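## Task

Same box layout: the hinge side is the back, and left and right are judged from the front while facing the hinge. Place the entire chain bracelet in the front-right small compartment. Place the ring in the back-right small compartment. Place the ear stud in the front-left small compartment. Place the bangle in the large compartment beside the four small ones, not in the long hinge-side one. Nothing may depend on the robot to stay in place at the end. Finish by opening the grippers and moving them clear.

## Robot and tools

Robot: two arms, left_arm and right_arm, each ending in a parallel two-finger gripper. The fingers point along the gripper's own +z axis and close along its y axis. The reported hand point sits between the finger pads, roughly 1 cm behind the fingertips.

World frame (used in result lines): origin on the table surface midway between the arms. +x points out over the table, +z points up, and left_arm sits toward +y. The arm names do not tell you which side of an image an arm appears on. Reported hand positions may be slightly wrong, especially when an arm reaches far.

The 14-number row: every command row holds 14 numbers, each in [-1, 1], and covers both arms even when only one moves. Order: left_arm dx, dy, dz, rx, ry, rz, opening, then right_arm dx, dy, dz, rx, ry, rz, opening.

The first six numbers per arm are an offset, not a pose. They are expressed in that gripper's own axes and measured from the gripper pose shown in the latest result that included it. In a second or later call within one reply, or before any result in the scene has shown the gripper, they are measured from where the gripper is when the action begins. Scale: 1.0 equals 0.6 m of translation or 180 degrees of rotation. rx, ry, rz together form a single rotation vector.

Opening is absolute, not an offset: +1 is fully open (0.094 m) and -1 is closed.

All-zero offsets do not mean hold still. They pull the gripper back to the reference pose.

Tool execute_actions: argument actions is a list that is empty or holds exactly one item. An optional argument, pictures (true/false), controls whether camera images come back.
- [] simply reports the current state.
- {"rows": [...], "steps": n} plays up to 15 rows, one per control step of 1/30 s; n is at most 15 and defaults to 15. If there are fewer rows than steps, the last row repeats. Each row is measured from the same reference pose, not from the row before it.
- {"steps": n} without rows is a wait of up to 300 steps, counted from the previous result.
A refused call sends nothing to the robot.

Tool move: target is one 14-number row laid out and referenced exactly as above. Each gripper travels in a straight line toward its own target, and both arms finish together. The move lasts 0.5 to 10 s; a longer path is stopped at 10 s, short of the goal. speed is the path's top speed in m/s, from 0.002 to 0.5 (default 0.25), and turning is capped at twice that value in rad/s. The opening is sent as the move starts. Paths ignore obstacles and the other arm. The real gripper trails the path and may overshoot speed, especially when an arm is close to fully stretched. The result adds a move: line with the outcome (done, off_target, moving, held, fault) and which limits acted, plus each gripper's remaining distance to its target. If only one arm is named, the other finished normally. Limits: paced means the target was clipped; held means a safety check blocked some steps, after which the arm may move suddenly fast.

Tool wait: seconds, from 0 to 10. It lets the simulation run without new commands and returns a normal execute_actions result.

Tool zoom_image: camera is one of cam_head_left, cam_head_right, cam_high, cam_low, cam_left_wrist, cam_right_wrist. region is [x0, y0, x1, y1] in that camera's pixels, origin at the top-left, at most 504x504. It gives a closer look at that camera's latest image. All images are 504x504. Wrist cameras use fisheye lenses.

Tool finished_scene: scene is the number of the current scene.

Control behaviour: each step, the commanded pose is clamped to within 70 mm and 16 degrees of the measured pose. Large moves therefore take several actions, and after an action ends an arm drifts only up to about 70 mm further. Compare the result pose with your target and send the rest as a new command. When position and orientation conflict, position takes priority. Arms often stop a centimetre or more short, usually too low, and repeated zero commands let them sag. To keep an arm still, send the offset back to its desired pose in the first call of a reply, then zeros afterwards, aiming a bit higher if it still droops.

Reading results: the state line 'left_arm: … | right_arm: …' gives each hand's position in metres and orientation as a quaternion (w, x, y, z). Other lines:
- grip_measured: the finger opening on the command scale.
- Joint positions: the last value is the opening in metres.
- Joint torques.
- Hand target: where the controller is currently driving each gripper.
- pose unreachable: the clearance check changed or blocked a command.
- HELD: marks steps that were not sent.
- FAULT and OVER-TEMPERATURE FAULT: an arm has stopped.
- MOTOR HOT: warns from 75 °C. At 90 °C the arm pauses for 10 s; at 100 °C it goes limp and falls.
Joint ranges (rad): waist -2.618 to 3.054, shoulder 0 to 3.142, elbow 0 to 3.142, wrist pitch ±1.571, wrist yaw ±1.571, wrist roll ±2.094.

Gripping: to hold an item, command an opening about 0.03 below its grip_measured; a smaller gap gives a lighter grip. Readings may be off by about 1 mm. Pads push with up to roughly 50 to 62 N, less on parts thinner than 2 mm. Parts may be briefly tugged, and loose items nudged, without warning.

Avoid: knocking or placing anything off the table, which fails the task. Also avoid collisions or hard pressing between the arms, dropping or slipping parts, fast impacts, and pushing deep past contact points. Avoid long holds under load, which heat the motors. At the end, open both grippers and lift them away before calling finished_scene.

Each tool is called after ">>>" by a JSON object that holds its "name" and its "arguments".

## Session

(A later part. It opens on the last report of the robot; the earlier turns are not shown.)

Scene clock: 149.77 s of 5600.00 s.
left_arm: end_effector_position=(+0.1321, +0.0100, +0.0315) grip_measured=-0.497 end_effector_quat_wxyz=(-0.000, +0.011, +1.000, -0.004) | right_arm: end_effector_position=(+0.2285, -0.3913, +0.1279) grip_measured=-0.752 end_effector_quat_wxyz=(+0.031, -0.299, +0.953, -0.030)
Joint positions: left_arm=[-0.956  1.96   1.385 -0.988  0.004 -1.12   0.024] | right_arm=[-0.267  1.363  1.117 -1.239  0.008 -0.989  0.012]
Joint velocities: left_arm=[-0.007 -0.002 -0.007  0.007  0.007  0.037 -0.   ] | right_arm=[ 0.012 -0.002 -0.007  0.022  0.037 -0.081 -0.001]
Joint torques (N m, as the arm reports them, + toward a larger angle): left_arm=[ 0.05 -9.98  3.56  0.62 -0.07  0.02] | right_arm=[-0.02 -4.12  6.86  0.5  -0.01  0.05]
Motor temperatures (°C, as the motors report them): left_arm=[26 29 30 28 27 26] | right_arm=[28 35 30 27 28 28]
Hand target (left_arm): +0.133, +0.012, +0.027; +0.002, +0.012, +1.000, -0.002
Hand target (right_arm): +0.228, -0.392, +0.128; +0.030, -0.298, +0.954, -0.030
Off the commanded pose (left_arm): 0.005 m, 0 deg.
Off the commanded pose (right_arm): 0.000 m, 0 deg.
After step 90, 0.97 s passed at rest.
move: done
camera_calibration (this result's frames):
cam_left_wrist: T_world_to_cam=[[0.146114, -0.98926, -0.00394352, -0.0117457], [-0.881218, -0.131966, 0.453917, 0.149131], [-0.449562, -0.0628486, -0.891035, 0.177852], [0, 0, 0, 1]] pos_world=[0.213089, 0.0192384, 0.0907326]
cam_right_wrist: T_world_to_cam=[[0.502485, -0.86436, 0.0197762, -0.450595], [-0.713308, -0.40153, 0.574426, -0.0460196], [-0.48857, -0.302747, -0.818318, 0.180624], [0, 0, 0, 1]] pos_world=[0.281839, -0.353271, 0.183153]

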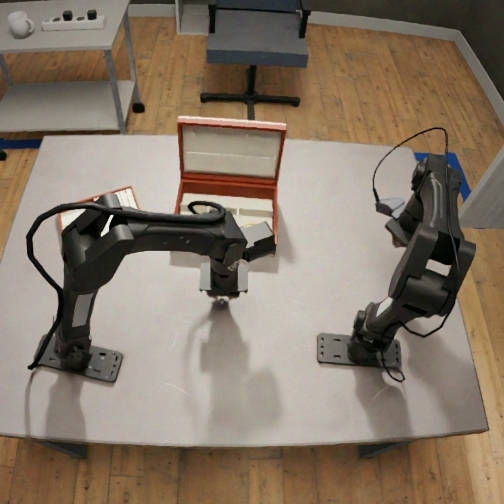

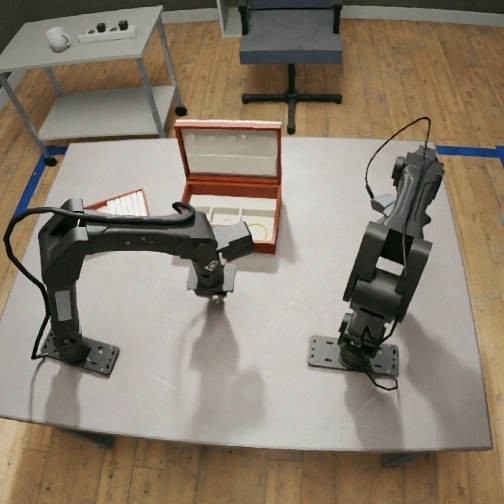

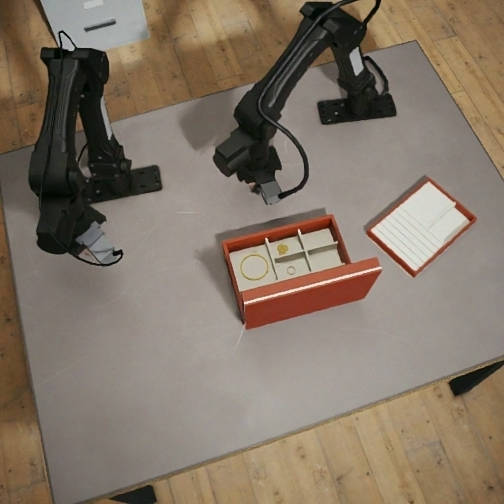

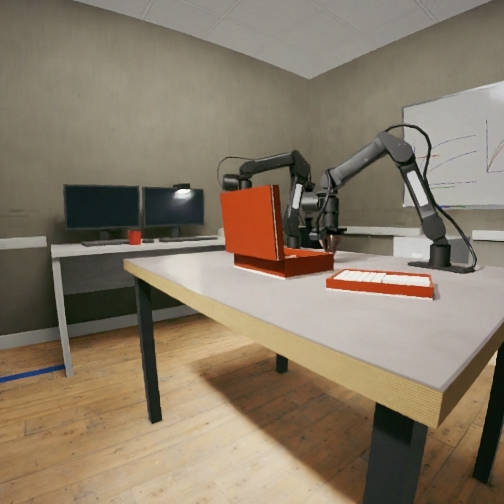

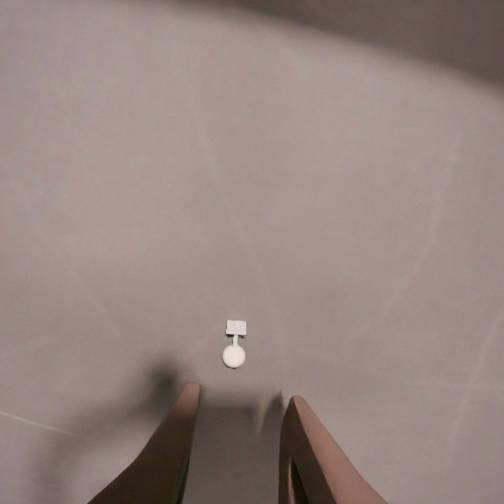

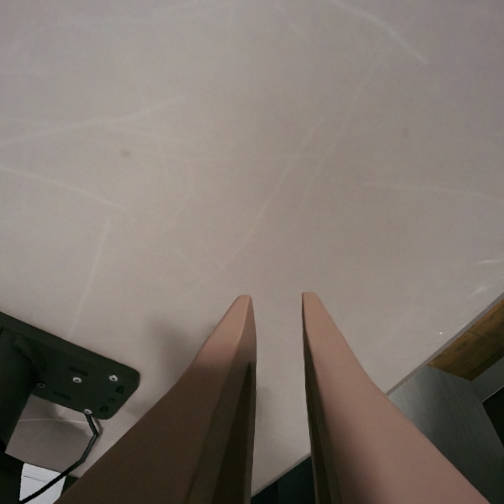

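>>> {"name": "move", "arguments": {"target": [-0.002,0.012,0.047,0,0,0,-0.5,0,0,0,0,0,0,-0.75], "speed": 0.04}}

Scene clock: 153.83 s of 5600.00 s.
left_arm: end_effector_position=(+0.1306, +0.0133, +0.0094) grip_measured=-0.497 end_effector_quat_wxyz=(+0.001, +0.013, +1.000, -0.007) | right_arm: end_effector_position=(+0.2285, -0.3913, +0.1279) grip_measured=-0.752 end_effector_quat_wxyz=(+0.031, -0.299, +0.953, -0.030)
Joint positions: left_arm=[-0.956  1.973  1.31  -0.894  0.004 -1.117  0.024] | right_arm=[-0.267  1.363  1.117 -1.239  0.008 -0.989  0.012]
Joint velocities: left_arm=[ 0.002  0.007  0.007 -0.066 -0.095  0.007  0.001] | right_arm=[-0.007 -0.002 -0.017 -0.051  0.022  0.037  0.   ]
Joint torques (N m, as the arm reports them, + toward a larger angle): left_arm=[ 0.87 -9.72  3.32  0.62  0.    0.08] | right_arm=[ 0.1  -3.95  6.98  0.52 -0.03 -0.03]
Motor temperatures (°C, as the motors report them): left_arm=[26 29 29 28 27 26] | right_arm=[28 34 30 27 28 28]
Hand target (left_arm): +0.133, +0.017, +0.003; -0.000, +0.011, +1.000, -0.004
Hand target (right_arm): +0.229, -0.391, +0.128; +0.031, -0.299, +0.953, -0.030
Off the commanded pose (left_arm): 0.008 m, 0 deg.
Off the commanded pose (right_arm): 0.000 m, 0 deg.
move: done
camera_calibration (this result's frames):
cam_left_wrist: T_world_to_cam=[[0.143098, -0.989707, 0.00155361, -0.00803533], [-0.882706, -0.126916, 0.452463, 0.158409], [-0.447609, -0.0661177, -0.891782, 0.157512], [0, 0, 0, 1]] pos_world=[0.211482, 0.0225663, 0.0688044]
cam_right_wrist: T_world_to_cam=[[0.502485, -0.86436, 0.0197762, -0.450595], [-0.713308, -0.40153, 0.574426, -0.0460196], [-0.48857, -0.302747, -0.818318, 0.180624], [0, 0, 0, 1]] pos_world=[0.281839, -0.353271, 0.183153]

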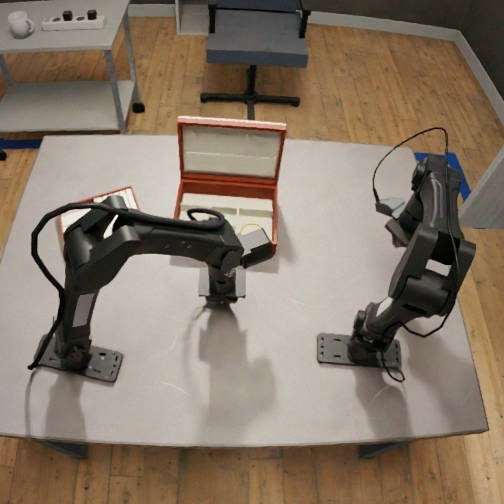

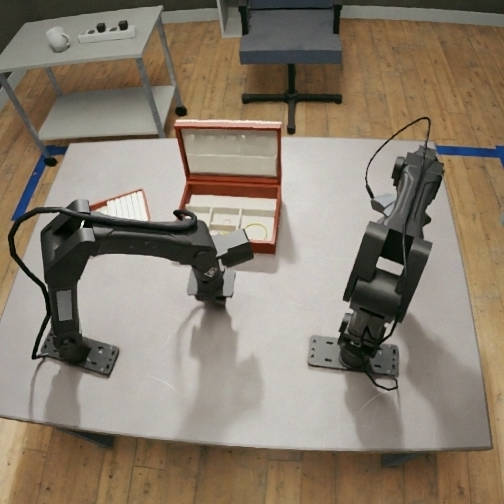

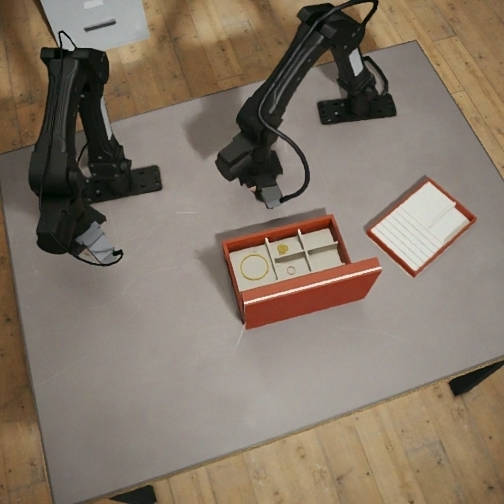

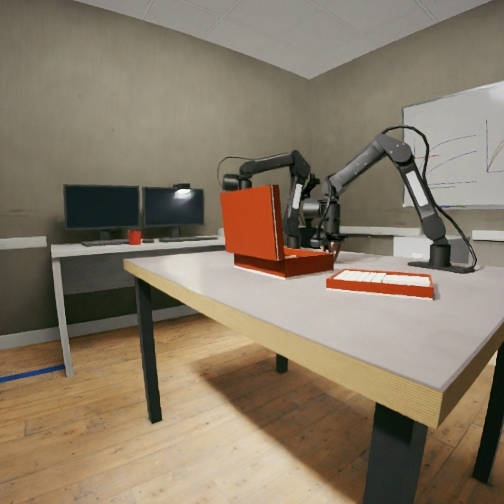

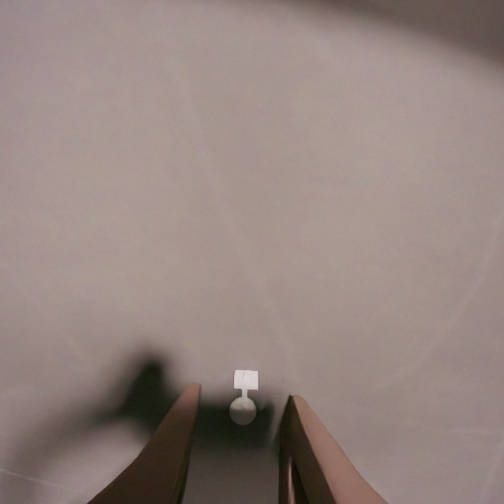

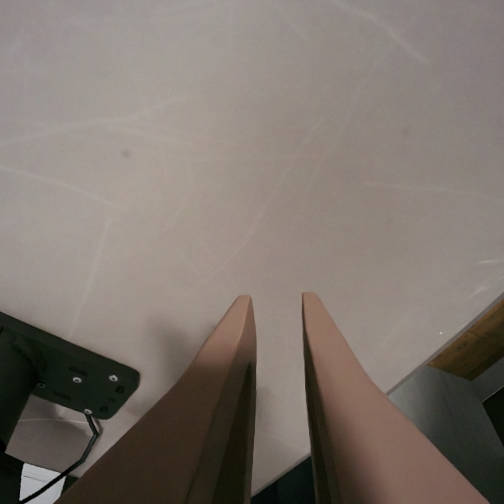

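>>> {"name": "execute_actions", "arguments": {"actions": [{"rows":[[0,0.006,0.018,0,0,0,-0.65,0,0,0,0,0,0,-0.75]],"steps":10}], "pictures": false}}

>>> {"name": "move", "arguments": {"target": [0,0,0.002,0,0,0,-0.89,0,0,0,0,0,0,-0.75]}}

Scene clock: 160.43 s of 5600.00 s.
left_arm: end_effector_position=(+0.1309, +0.0128, +0.0072) grip_measured=-0.647 end_effector_quat_wxyz=(+0.002, +0.013, +1.000, -0.010) | right_arm: end_effector_position=(+0.2285, -0.3913, +0.1279) grip_measured=-0.752 end_effector_quat_wxyz=(+0.031, -0.299, +0.953, -0.030)
Joint positions: left_arm=[-0.956  1.973  1.3   -0.878  0.004 -1.117  0.017] | right_arm=[-0.267  1.363  1.117 -1.239  0.008 -0.989  0.012]
Joint velocities: left_arm=[ 0.012 -0.007  0.012  0.037 -0.007 -0.051  0.   ] | right_arm=[-0.002  0.007  0.012 -0.022 -0.022 -0.051  0.   ]
Joint torques (N m, as the arm reports them, + toward a larger angle): left_arm=[ 0.3  -9.69  2.63  0.77  0.    0.04] | right_arm=[-0.06 -4.1   6.99  0.53 -0.04  0.01]
Motor temperatures (°C, as the motors report them): left_arm=[26 30 29 28 27 26] | right_arm=[28 33 30 27 28 28]
Hand target (left_arm): +0.131, +0.017, -0.001; +0.001, +0.013, +1.000, -0.007
Hand target (right_arm): +0.229, -0.391, +0.128; +0.031, -0.299, +0.953, -0.030
Off the commanded pose (left_arm): 0.010 m, 0 deg.
Off the commanded pose (right_arm): 0.000 m, 0 deg.
Steps of this call (steps 1 to 90: nothing new was sent; then 3.27 s passed at rest; steps 91 to 100: all 10 steps of this action). Readings (end_effector_position):
91: left_arm (+0.1309, +0.0127, +0.0088) | right_arm (+0.2285, -0.3913, +0.1279)
92: left_arm (+0.1309, +0.0126, +0.0079) | right_arm (+0.2285, -0.3913, +0.1279)
94: left_arm (+0.1309, +0.0128, +0.0072) | right_arm (+0.2285, -0.3913, +0.1279)
98: left_arm (+0.1309, +0.0128, +0.0072) | right_arm (+0.2285, -0.3913, +0.1279)
100: the state above

Scene clock: 161.37 s of 5600.00 s.
left_arm: end_effector_position=(+0.1306, +0.0142, +0.0072) grip_measured=-0.884 end_effector_quat_wxyz=(+0.002, +0.013, +1.000, -0.007) | right_arm: end_effector_position=(+0.2285, -0.3913, +0.1279) grip_measured=-0.752 end_effector_quat_wxyz=(+0.031, -0.299, +0.953, -0.030)
Joint positions: left_arm=[-0.956  1.973  1.3   -0.883  0.002 -1.117  0.005] | right_arm=[-0.267  1.363  1.117 -1.239  0.008 -0.989  0.012]
Joint velocities: left_arm=[ 0.002  0.017 -0.002  0.066 -0.022 -0.037  0.   ] | right_arm=[-0.022  0.012 -0.012  0.022 -0.066  0.037 -0.001]
Joint torques (N m, as the arm reports them, + toward a larger angle): left_arm=[ -0.02 -10.05   4.26   0.58   0.01   0.  ] | right_arm=[ 0.02 -4.24  6.77  0.53  0.01  0.  ]
Motor temperatures (°C, as the motors report them): left_arm=[26 30 29 28 27 26] | right_arm=[28 33 30 27 28 28]
Hand target (left_arm): +0.131, +0.013, +0.006; +0.002, +0.013, +1.000, -0.010
Hand target (right_arm): +0.229, -0.391, +0.128; +0.031, -0.299, +0.953, -0.030
Off the commanded pose (left_arm): 0.002 m, 0 deg.
Off the commanded pose (right_arm): 0.000 m, 0 deg.
move: done
camera_calibration (this result's frames):
cam_left_wrist: T_world_to_cam=[[0.14312, -0.989704, 0.0017497, -0.00716373], [-0.883629, -0.126984, 0.450638, 0.15962], [-0.445776, -0.0660414, -0.892705, 0.155374], [0, 0, 0, 1]] pos_world=[0.211332, 0.0234403, 0.0667843]
cam_right_wrist: T_world_to_cam=[[0.502485, -0.86436, 0.0197762, -0.450595], [-0.713308, -0.40153, 0.574426, -0.0460196], [-0.48857, -0.302747, -0.818318, 0.180624], [0, 0, 0, 1]] pos_world=[0.281839, -0.353271, 0.183153]

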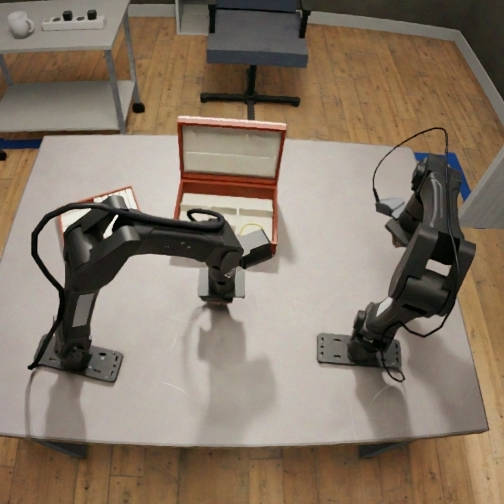

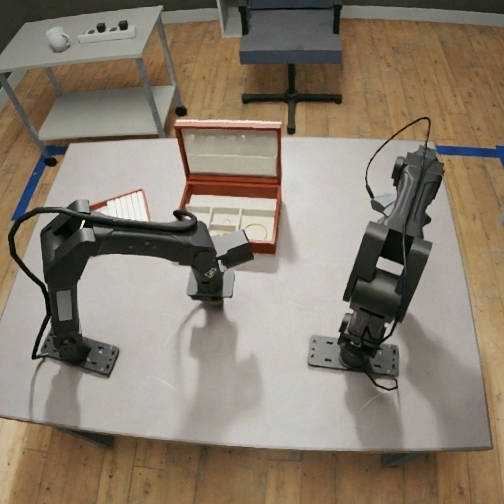

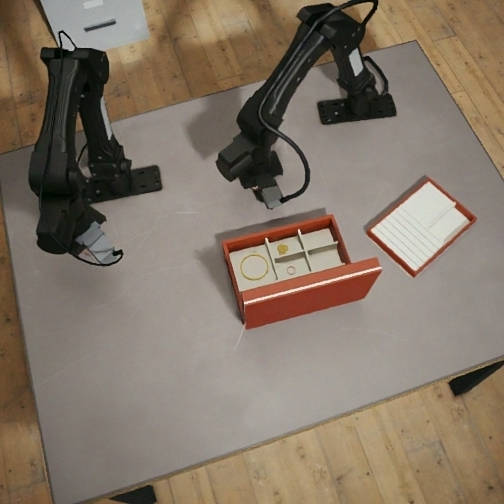

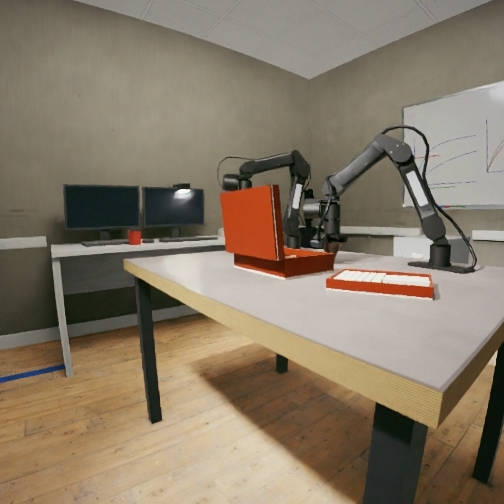

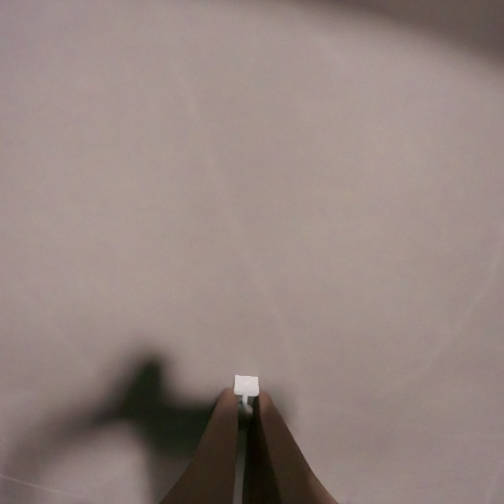

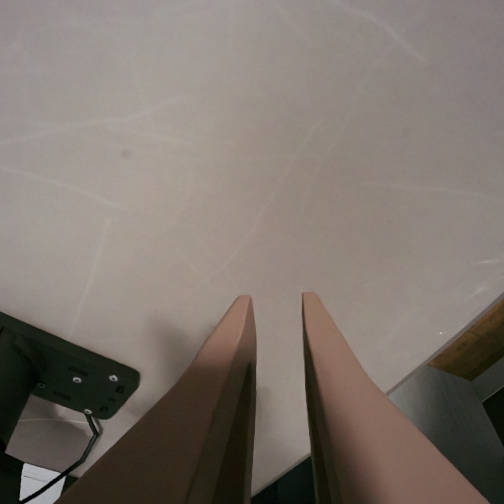

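>>> {"name": "move", "arguments": {"target": [0,0,-0.2,0,0,0,-0.915,0,0,0,0,0,0,-0.75], "speed": 0.13}}

>>> {"name": "move", "arguments": {"target": [-0.305,0.135,-0.015,0,0,0.17,-0.915,0,0,0,0,0,0,-0.75], "speed": 0.18}}

Scene clock: 171.37 s of 5600.00 s.
left_arm: end_effector_position=(+0.1292, +0.0174, +0.1119) grip_measured=-0.906 end_effector_quat_wxyz=(-0.004, +0.013, +1.000, +0.007) | right_arm: end_effector_position=(+0.2285, -0.3913, +0.1279) grip_measured=-0.752 end_effector_quat_wxyz=(+0.031, -0.299, +0.953, -0.030)
Joint positions: left_arm=[-0.956  1.895  1.621 -1.313  0.002 -1.117  0.004] | right_arm=[-0.267  1.363  1.117 -1.239  0.008 -0.989  0.012]
Joint velocities: left_arm=[-0.012 -0.002 -0.022  0.037  0.066  0.037 -0.   ] | right_arm=[ 0.002 -0.022  0.002  0.037 -0.022 -0.125  0.   ]
Joint torques (N m, as the arm reports them, + toward a larger angle): left_arm=[ -0.03 -11.66   6.83   0.22   0.     0.  ] | right_arm=[ 0.01 -4.04  6.9   0.53 -0.04  0.02]
Motor temperatures (°C, as the motors report them): left_arm=[26 31 29 28 27 26] | right_arm=[28 33 30 27 28 28]
Hand target (left_arm): +0.130, +0.015, +0.127; +0.002, +0.013, +1.000, -0.007
Hand target (right_arm): +0.229, -0.391, +0.128; +0.031, -0.299, +0.953, -0.030
Off the commanded pose (left_arm): 0.015 m, 2 deg.
Off the commanded pose (right_arm): 0.000 m, 0 deg.
After step 90, 5.43 s passed at rest.
move: off_target (left_arm)
camera_calibration (this result's frames):
cam_left_wrist: T_world_to_cam=[[0.142969, -0.989361, -0.0269095, -0.00071666], [-0.878171, -0.139347, 0.4576, 0.110333], [-0.456481, -0.0417912, -0.888751, 0.248957], [0, 0, 0, 1]] pos_world=[0.210638, 0.0250697, 0.170753]
cam_right_wrist: T_world_to_cam=[[0.502485, -0.86436, 0.0197762, -0.450595], [-0.713308, -0.40153, 0.574426, -0.0460196], [-0.48857, -0.302747, -0.818318, 0.180624], [0, 0, 0, 1]] pos_world=[0.281839, -0.353271, 0.183153]

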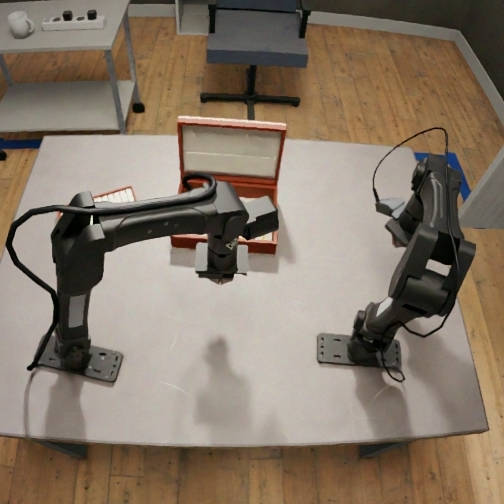

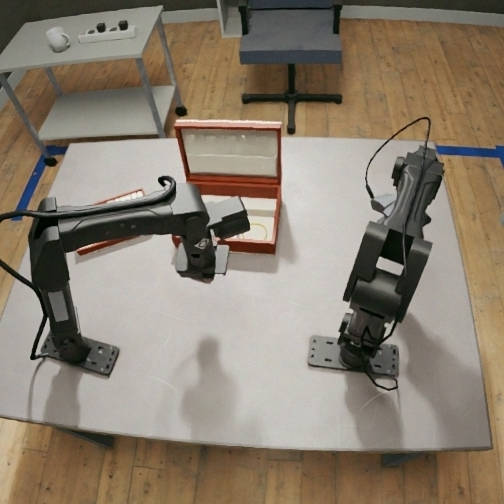

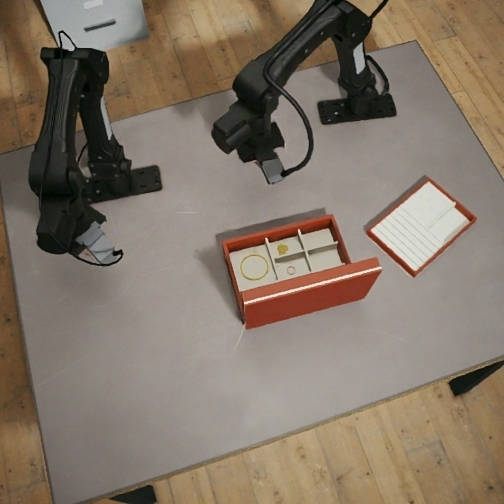

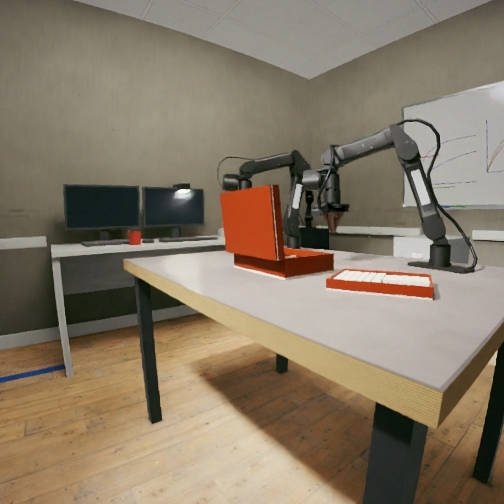

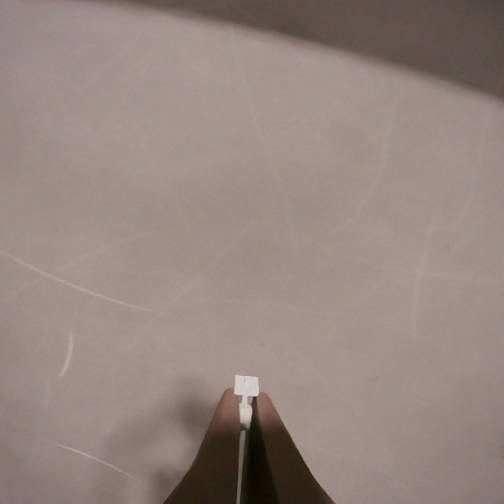

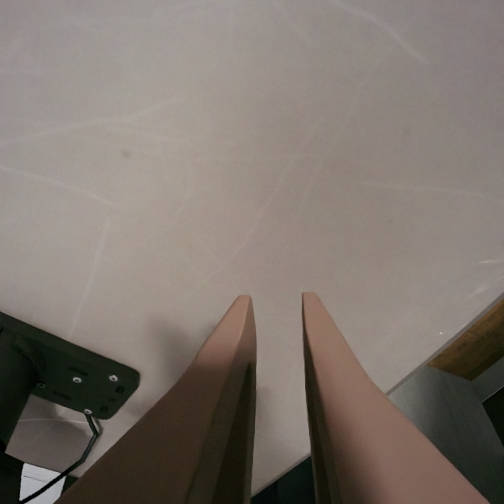

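Scene clock: 173.47 s of 5600.00 s.
left_arm: end_effector_position=(+0.3118, +0.0948, +0.1143) grip_measured=-0.906 end_effector_quat_wxyz=(-0.011, +0.271, +0.963, +0.003) | right_arm: end_effector_position=(+0.2285, -0.3913, +0.1279) grip_measured=-0.752 end_effector_quat_wxyz=(+0.031, -0.299, +0.953, -0.030)
Joint positions: left_arm=[-0.45   2.147  1.996 -1.443  0.001 -0.088  0.004] | right_arm=[-0.267  1.363  1.117 -1.239  0.008 -0.989  0.012]
Joint velocities: left_arm=[ 0.007 -0.012  0.012  0.022 -0.066 -0.007 -0.001] | right_arm=[ 0.002  0.012 -0.002  0.051 -0.022  0.007 -0.001]
Joint torques (N m, as the arm reports them, + toward a larger angle): left_arm=[ -0.09 -11.64   6.94   0.21  -0.05   0.09] | right_arm=[ 0.04 -4.15  6.98  0.52 -0.03  0.01]
Motor temperatures (°C, as the motors report them): left_arm=[26 31 29 28 27 26] | right_arm=[28 33 30 27 28 28]
Hand target (left_arm): +0.315, +0.093, +0.120; -0.006, +0.276, +0.961, +0.004
Hand target (right_arm): +0.229, -0.391, +0.128; +0.031, -0.299, +0.953, -0.030
Off the commanded pose (left_arm): 0.007 m, 1 deg.
Off the commanded pose (right_arm): 0.000 m, 0 deg.
move: done
camera_calibration (this result's frames):
cam_left_wrist: T_world_to_cam=[[-0.370579, -0.928646, -0.0169548, 0.202959], [-0.822028, 0.319425, 0.471421, 0.217817], [-0.432368, 0.188636, -0.881745, 0.307495], [0, 0, 0, 1]] pos_world=[0.387215, 0.0608964, 0.17189]
cam_right_wrist: T_world_to_cam=[[0.502485, -0.86436, 0.0197762, -0.450595], [-0.713308, -0.40153, 0.574426, -0.0460196], [-0.48857, -0.302747, -0.818318, 0.180624], [0, 0, 0, 1]] pos_world=[0.281839, -0.353271, 0.183153]

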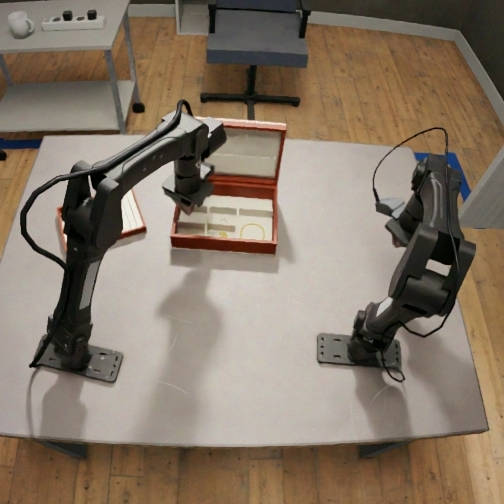

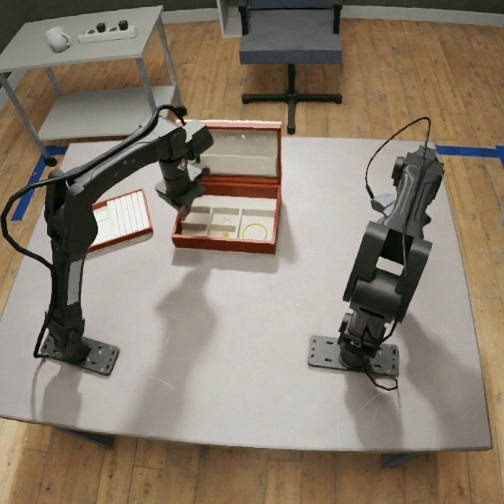

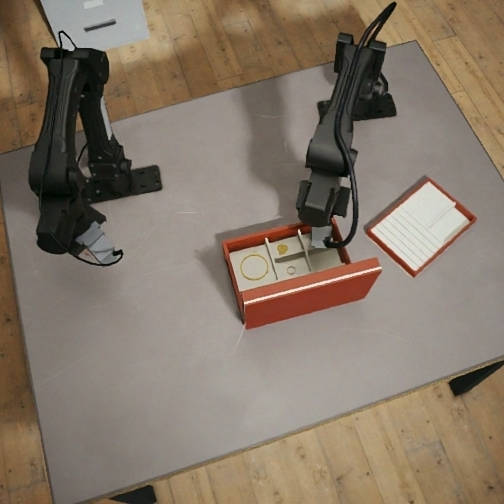

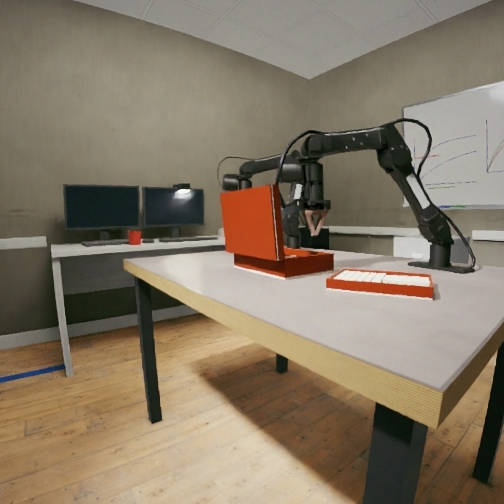

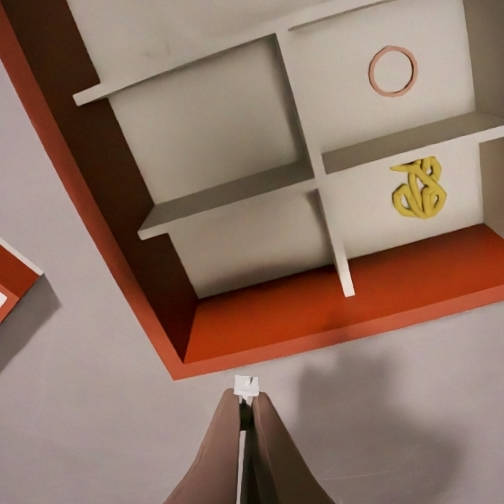

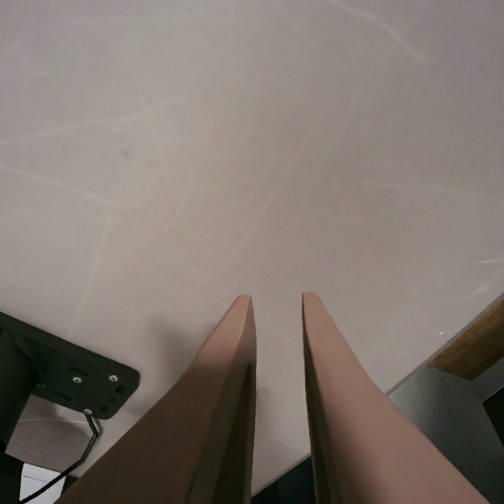

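>>> {"name": "move", "arguments": {"target": [-0.009,0.004,0.145,0,-0.006,-0.09,-0.92,0,0,0,0,0,0,-0.75], "speed": 0.07}}

Scene clock: 179.80 s of 5600.00 s.
left_arm: end_effector_position=(+0.3136, +0.0934, +0.0319) grip_measured=-0.910 end_effector_quat_wxyz=(-0.003, +0.140, +0.990, +0.001) | right_arm: end_effector_position=(+0.2285, -0.3913, +0.1279) grip_measured=-0.752 end_effector_quat_wxyz=(+0.031, -0.299, +0.953, -0.030)
Joint positions: left_arm=[-0.45   2.165  1.697 -1.11   0.001 -0.355  0.004] | right_arm=[-0.267  1.363  1.117 -1.239  0.008 -0.989  0.012]
Joint velocities: left_arm=[-0.002  0.002 -0.002  0.007  0.081 -0.007  0.001] | right_arm=[-0.002 -0.012  0.002 -0.022  0.066  0.022  0.   ]
Joint torques (N m, as the arm reports them, + toward a larger angle): left_arm=[  0.38 -12.19   3.62   0.61  -0.05  -0.07] | right_arm=[-0.1  -4.16  7.04  0.5  -0.03  0.  ]
Motor temperatures (°C, as the motors report them): left_arm=[26 32 30 28 27 26] | right_arm=[28 32 30 27 28 28]
Hand target (left_arm): +0.315, +0.096, +0.027; -0.001, +0.133, +0.991, +0.002
Hand target (right_arm): +0.229, -0.391, +0.128; +0.031, -0.299, +0.953, -0.030
Off the commanded pose (left_arm): 0.006 m, 1 deg.
Off the commanded pose (right_arm): 0.000 m, 0 deg.
After step 90, 0.87 s passed at rest.
move: done
camera_calibration (this result's frames):
cam_left_wrist: T_world_to_cam=[[-0.112186, -0.993576, -0.0148848, 0.125931], [-0.88408, 0.0929618, 0.457996, 0.299647], [-0.45367, 0.0645402, -0.88883, 0.254439], [0, 0, 0, 1]] pos_world=[0.394471, 0.0808451, 0.0907905]
cam_right_wrist: T_world_to_cam=[[0.502485, -0.86436, 0.0197762, -0.450595], [-0.713308, -0.40153, 0.574426, -0.0460196], [-0.48857, -0.302747, -0.818318, 0.180624], [0, 0, 0, 1]] pos_world=[0.281839, -0.353271, 0.183153]

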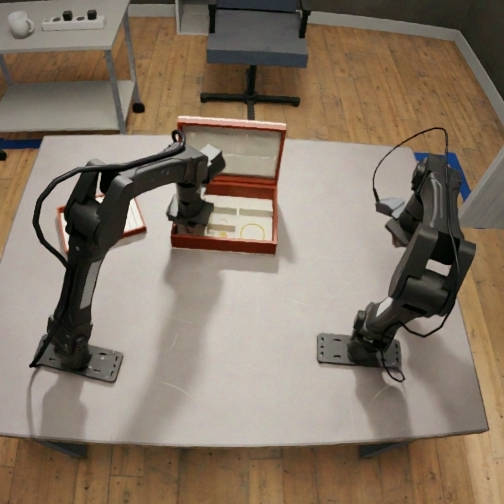

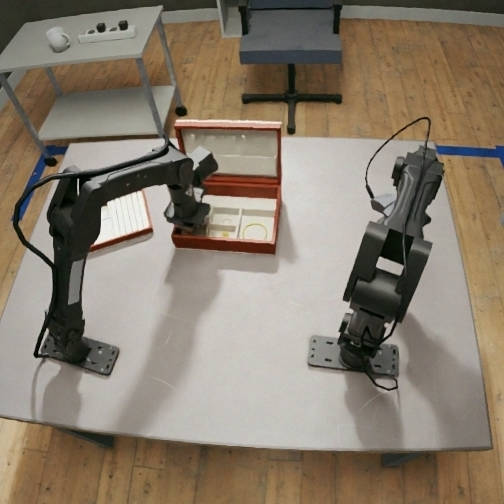

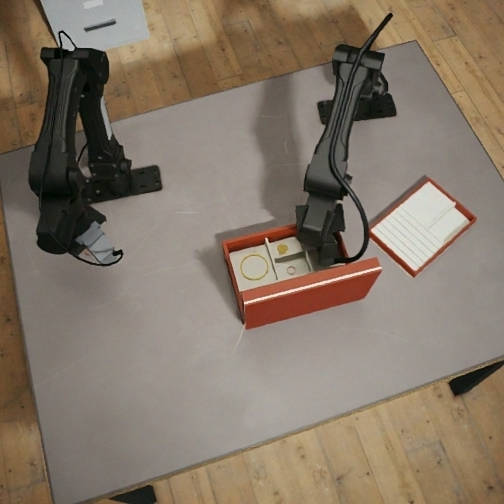

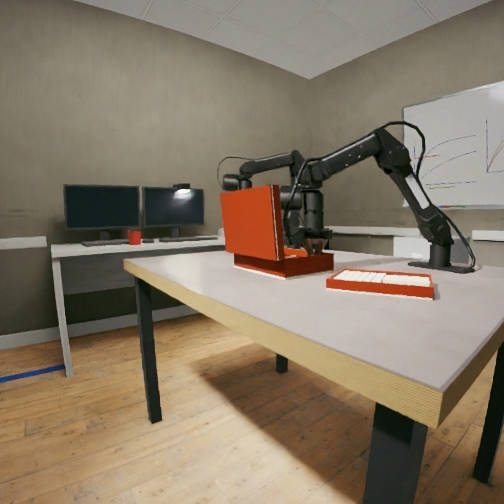

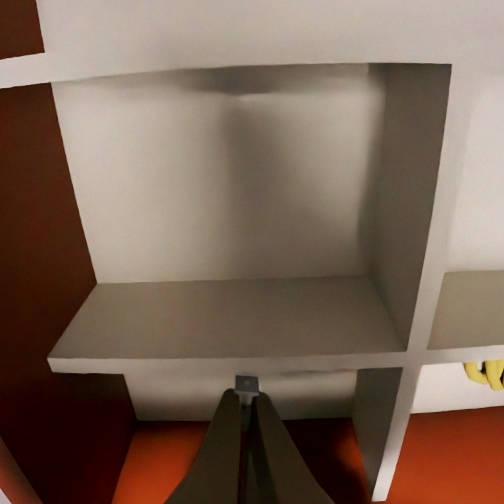

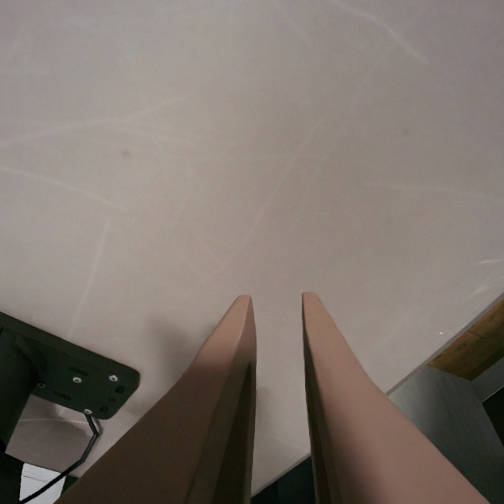

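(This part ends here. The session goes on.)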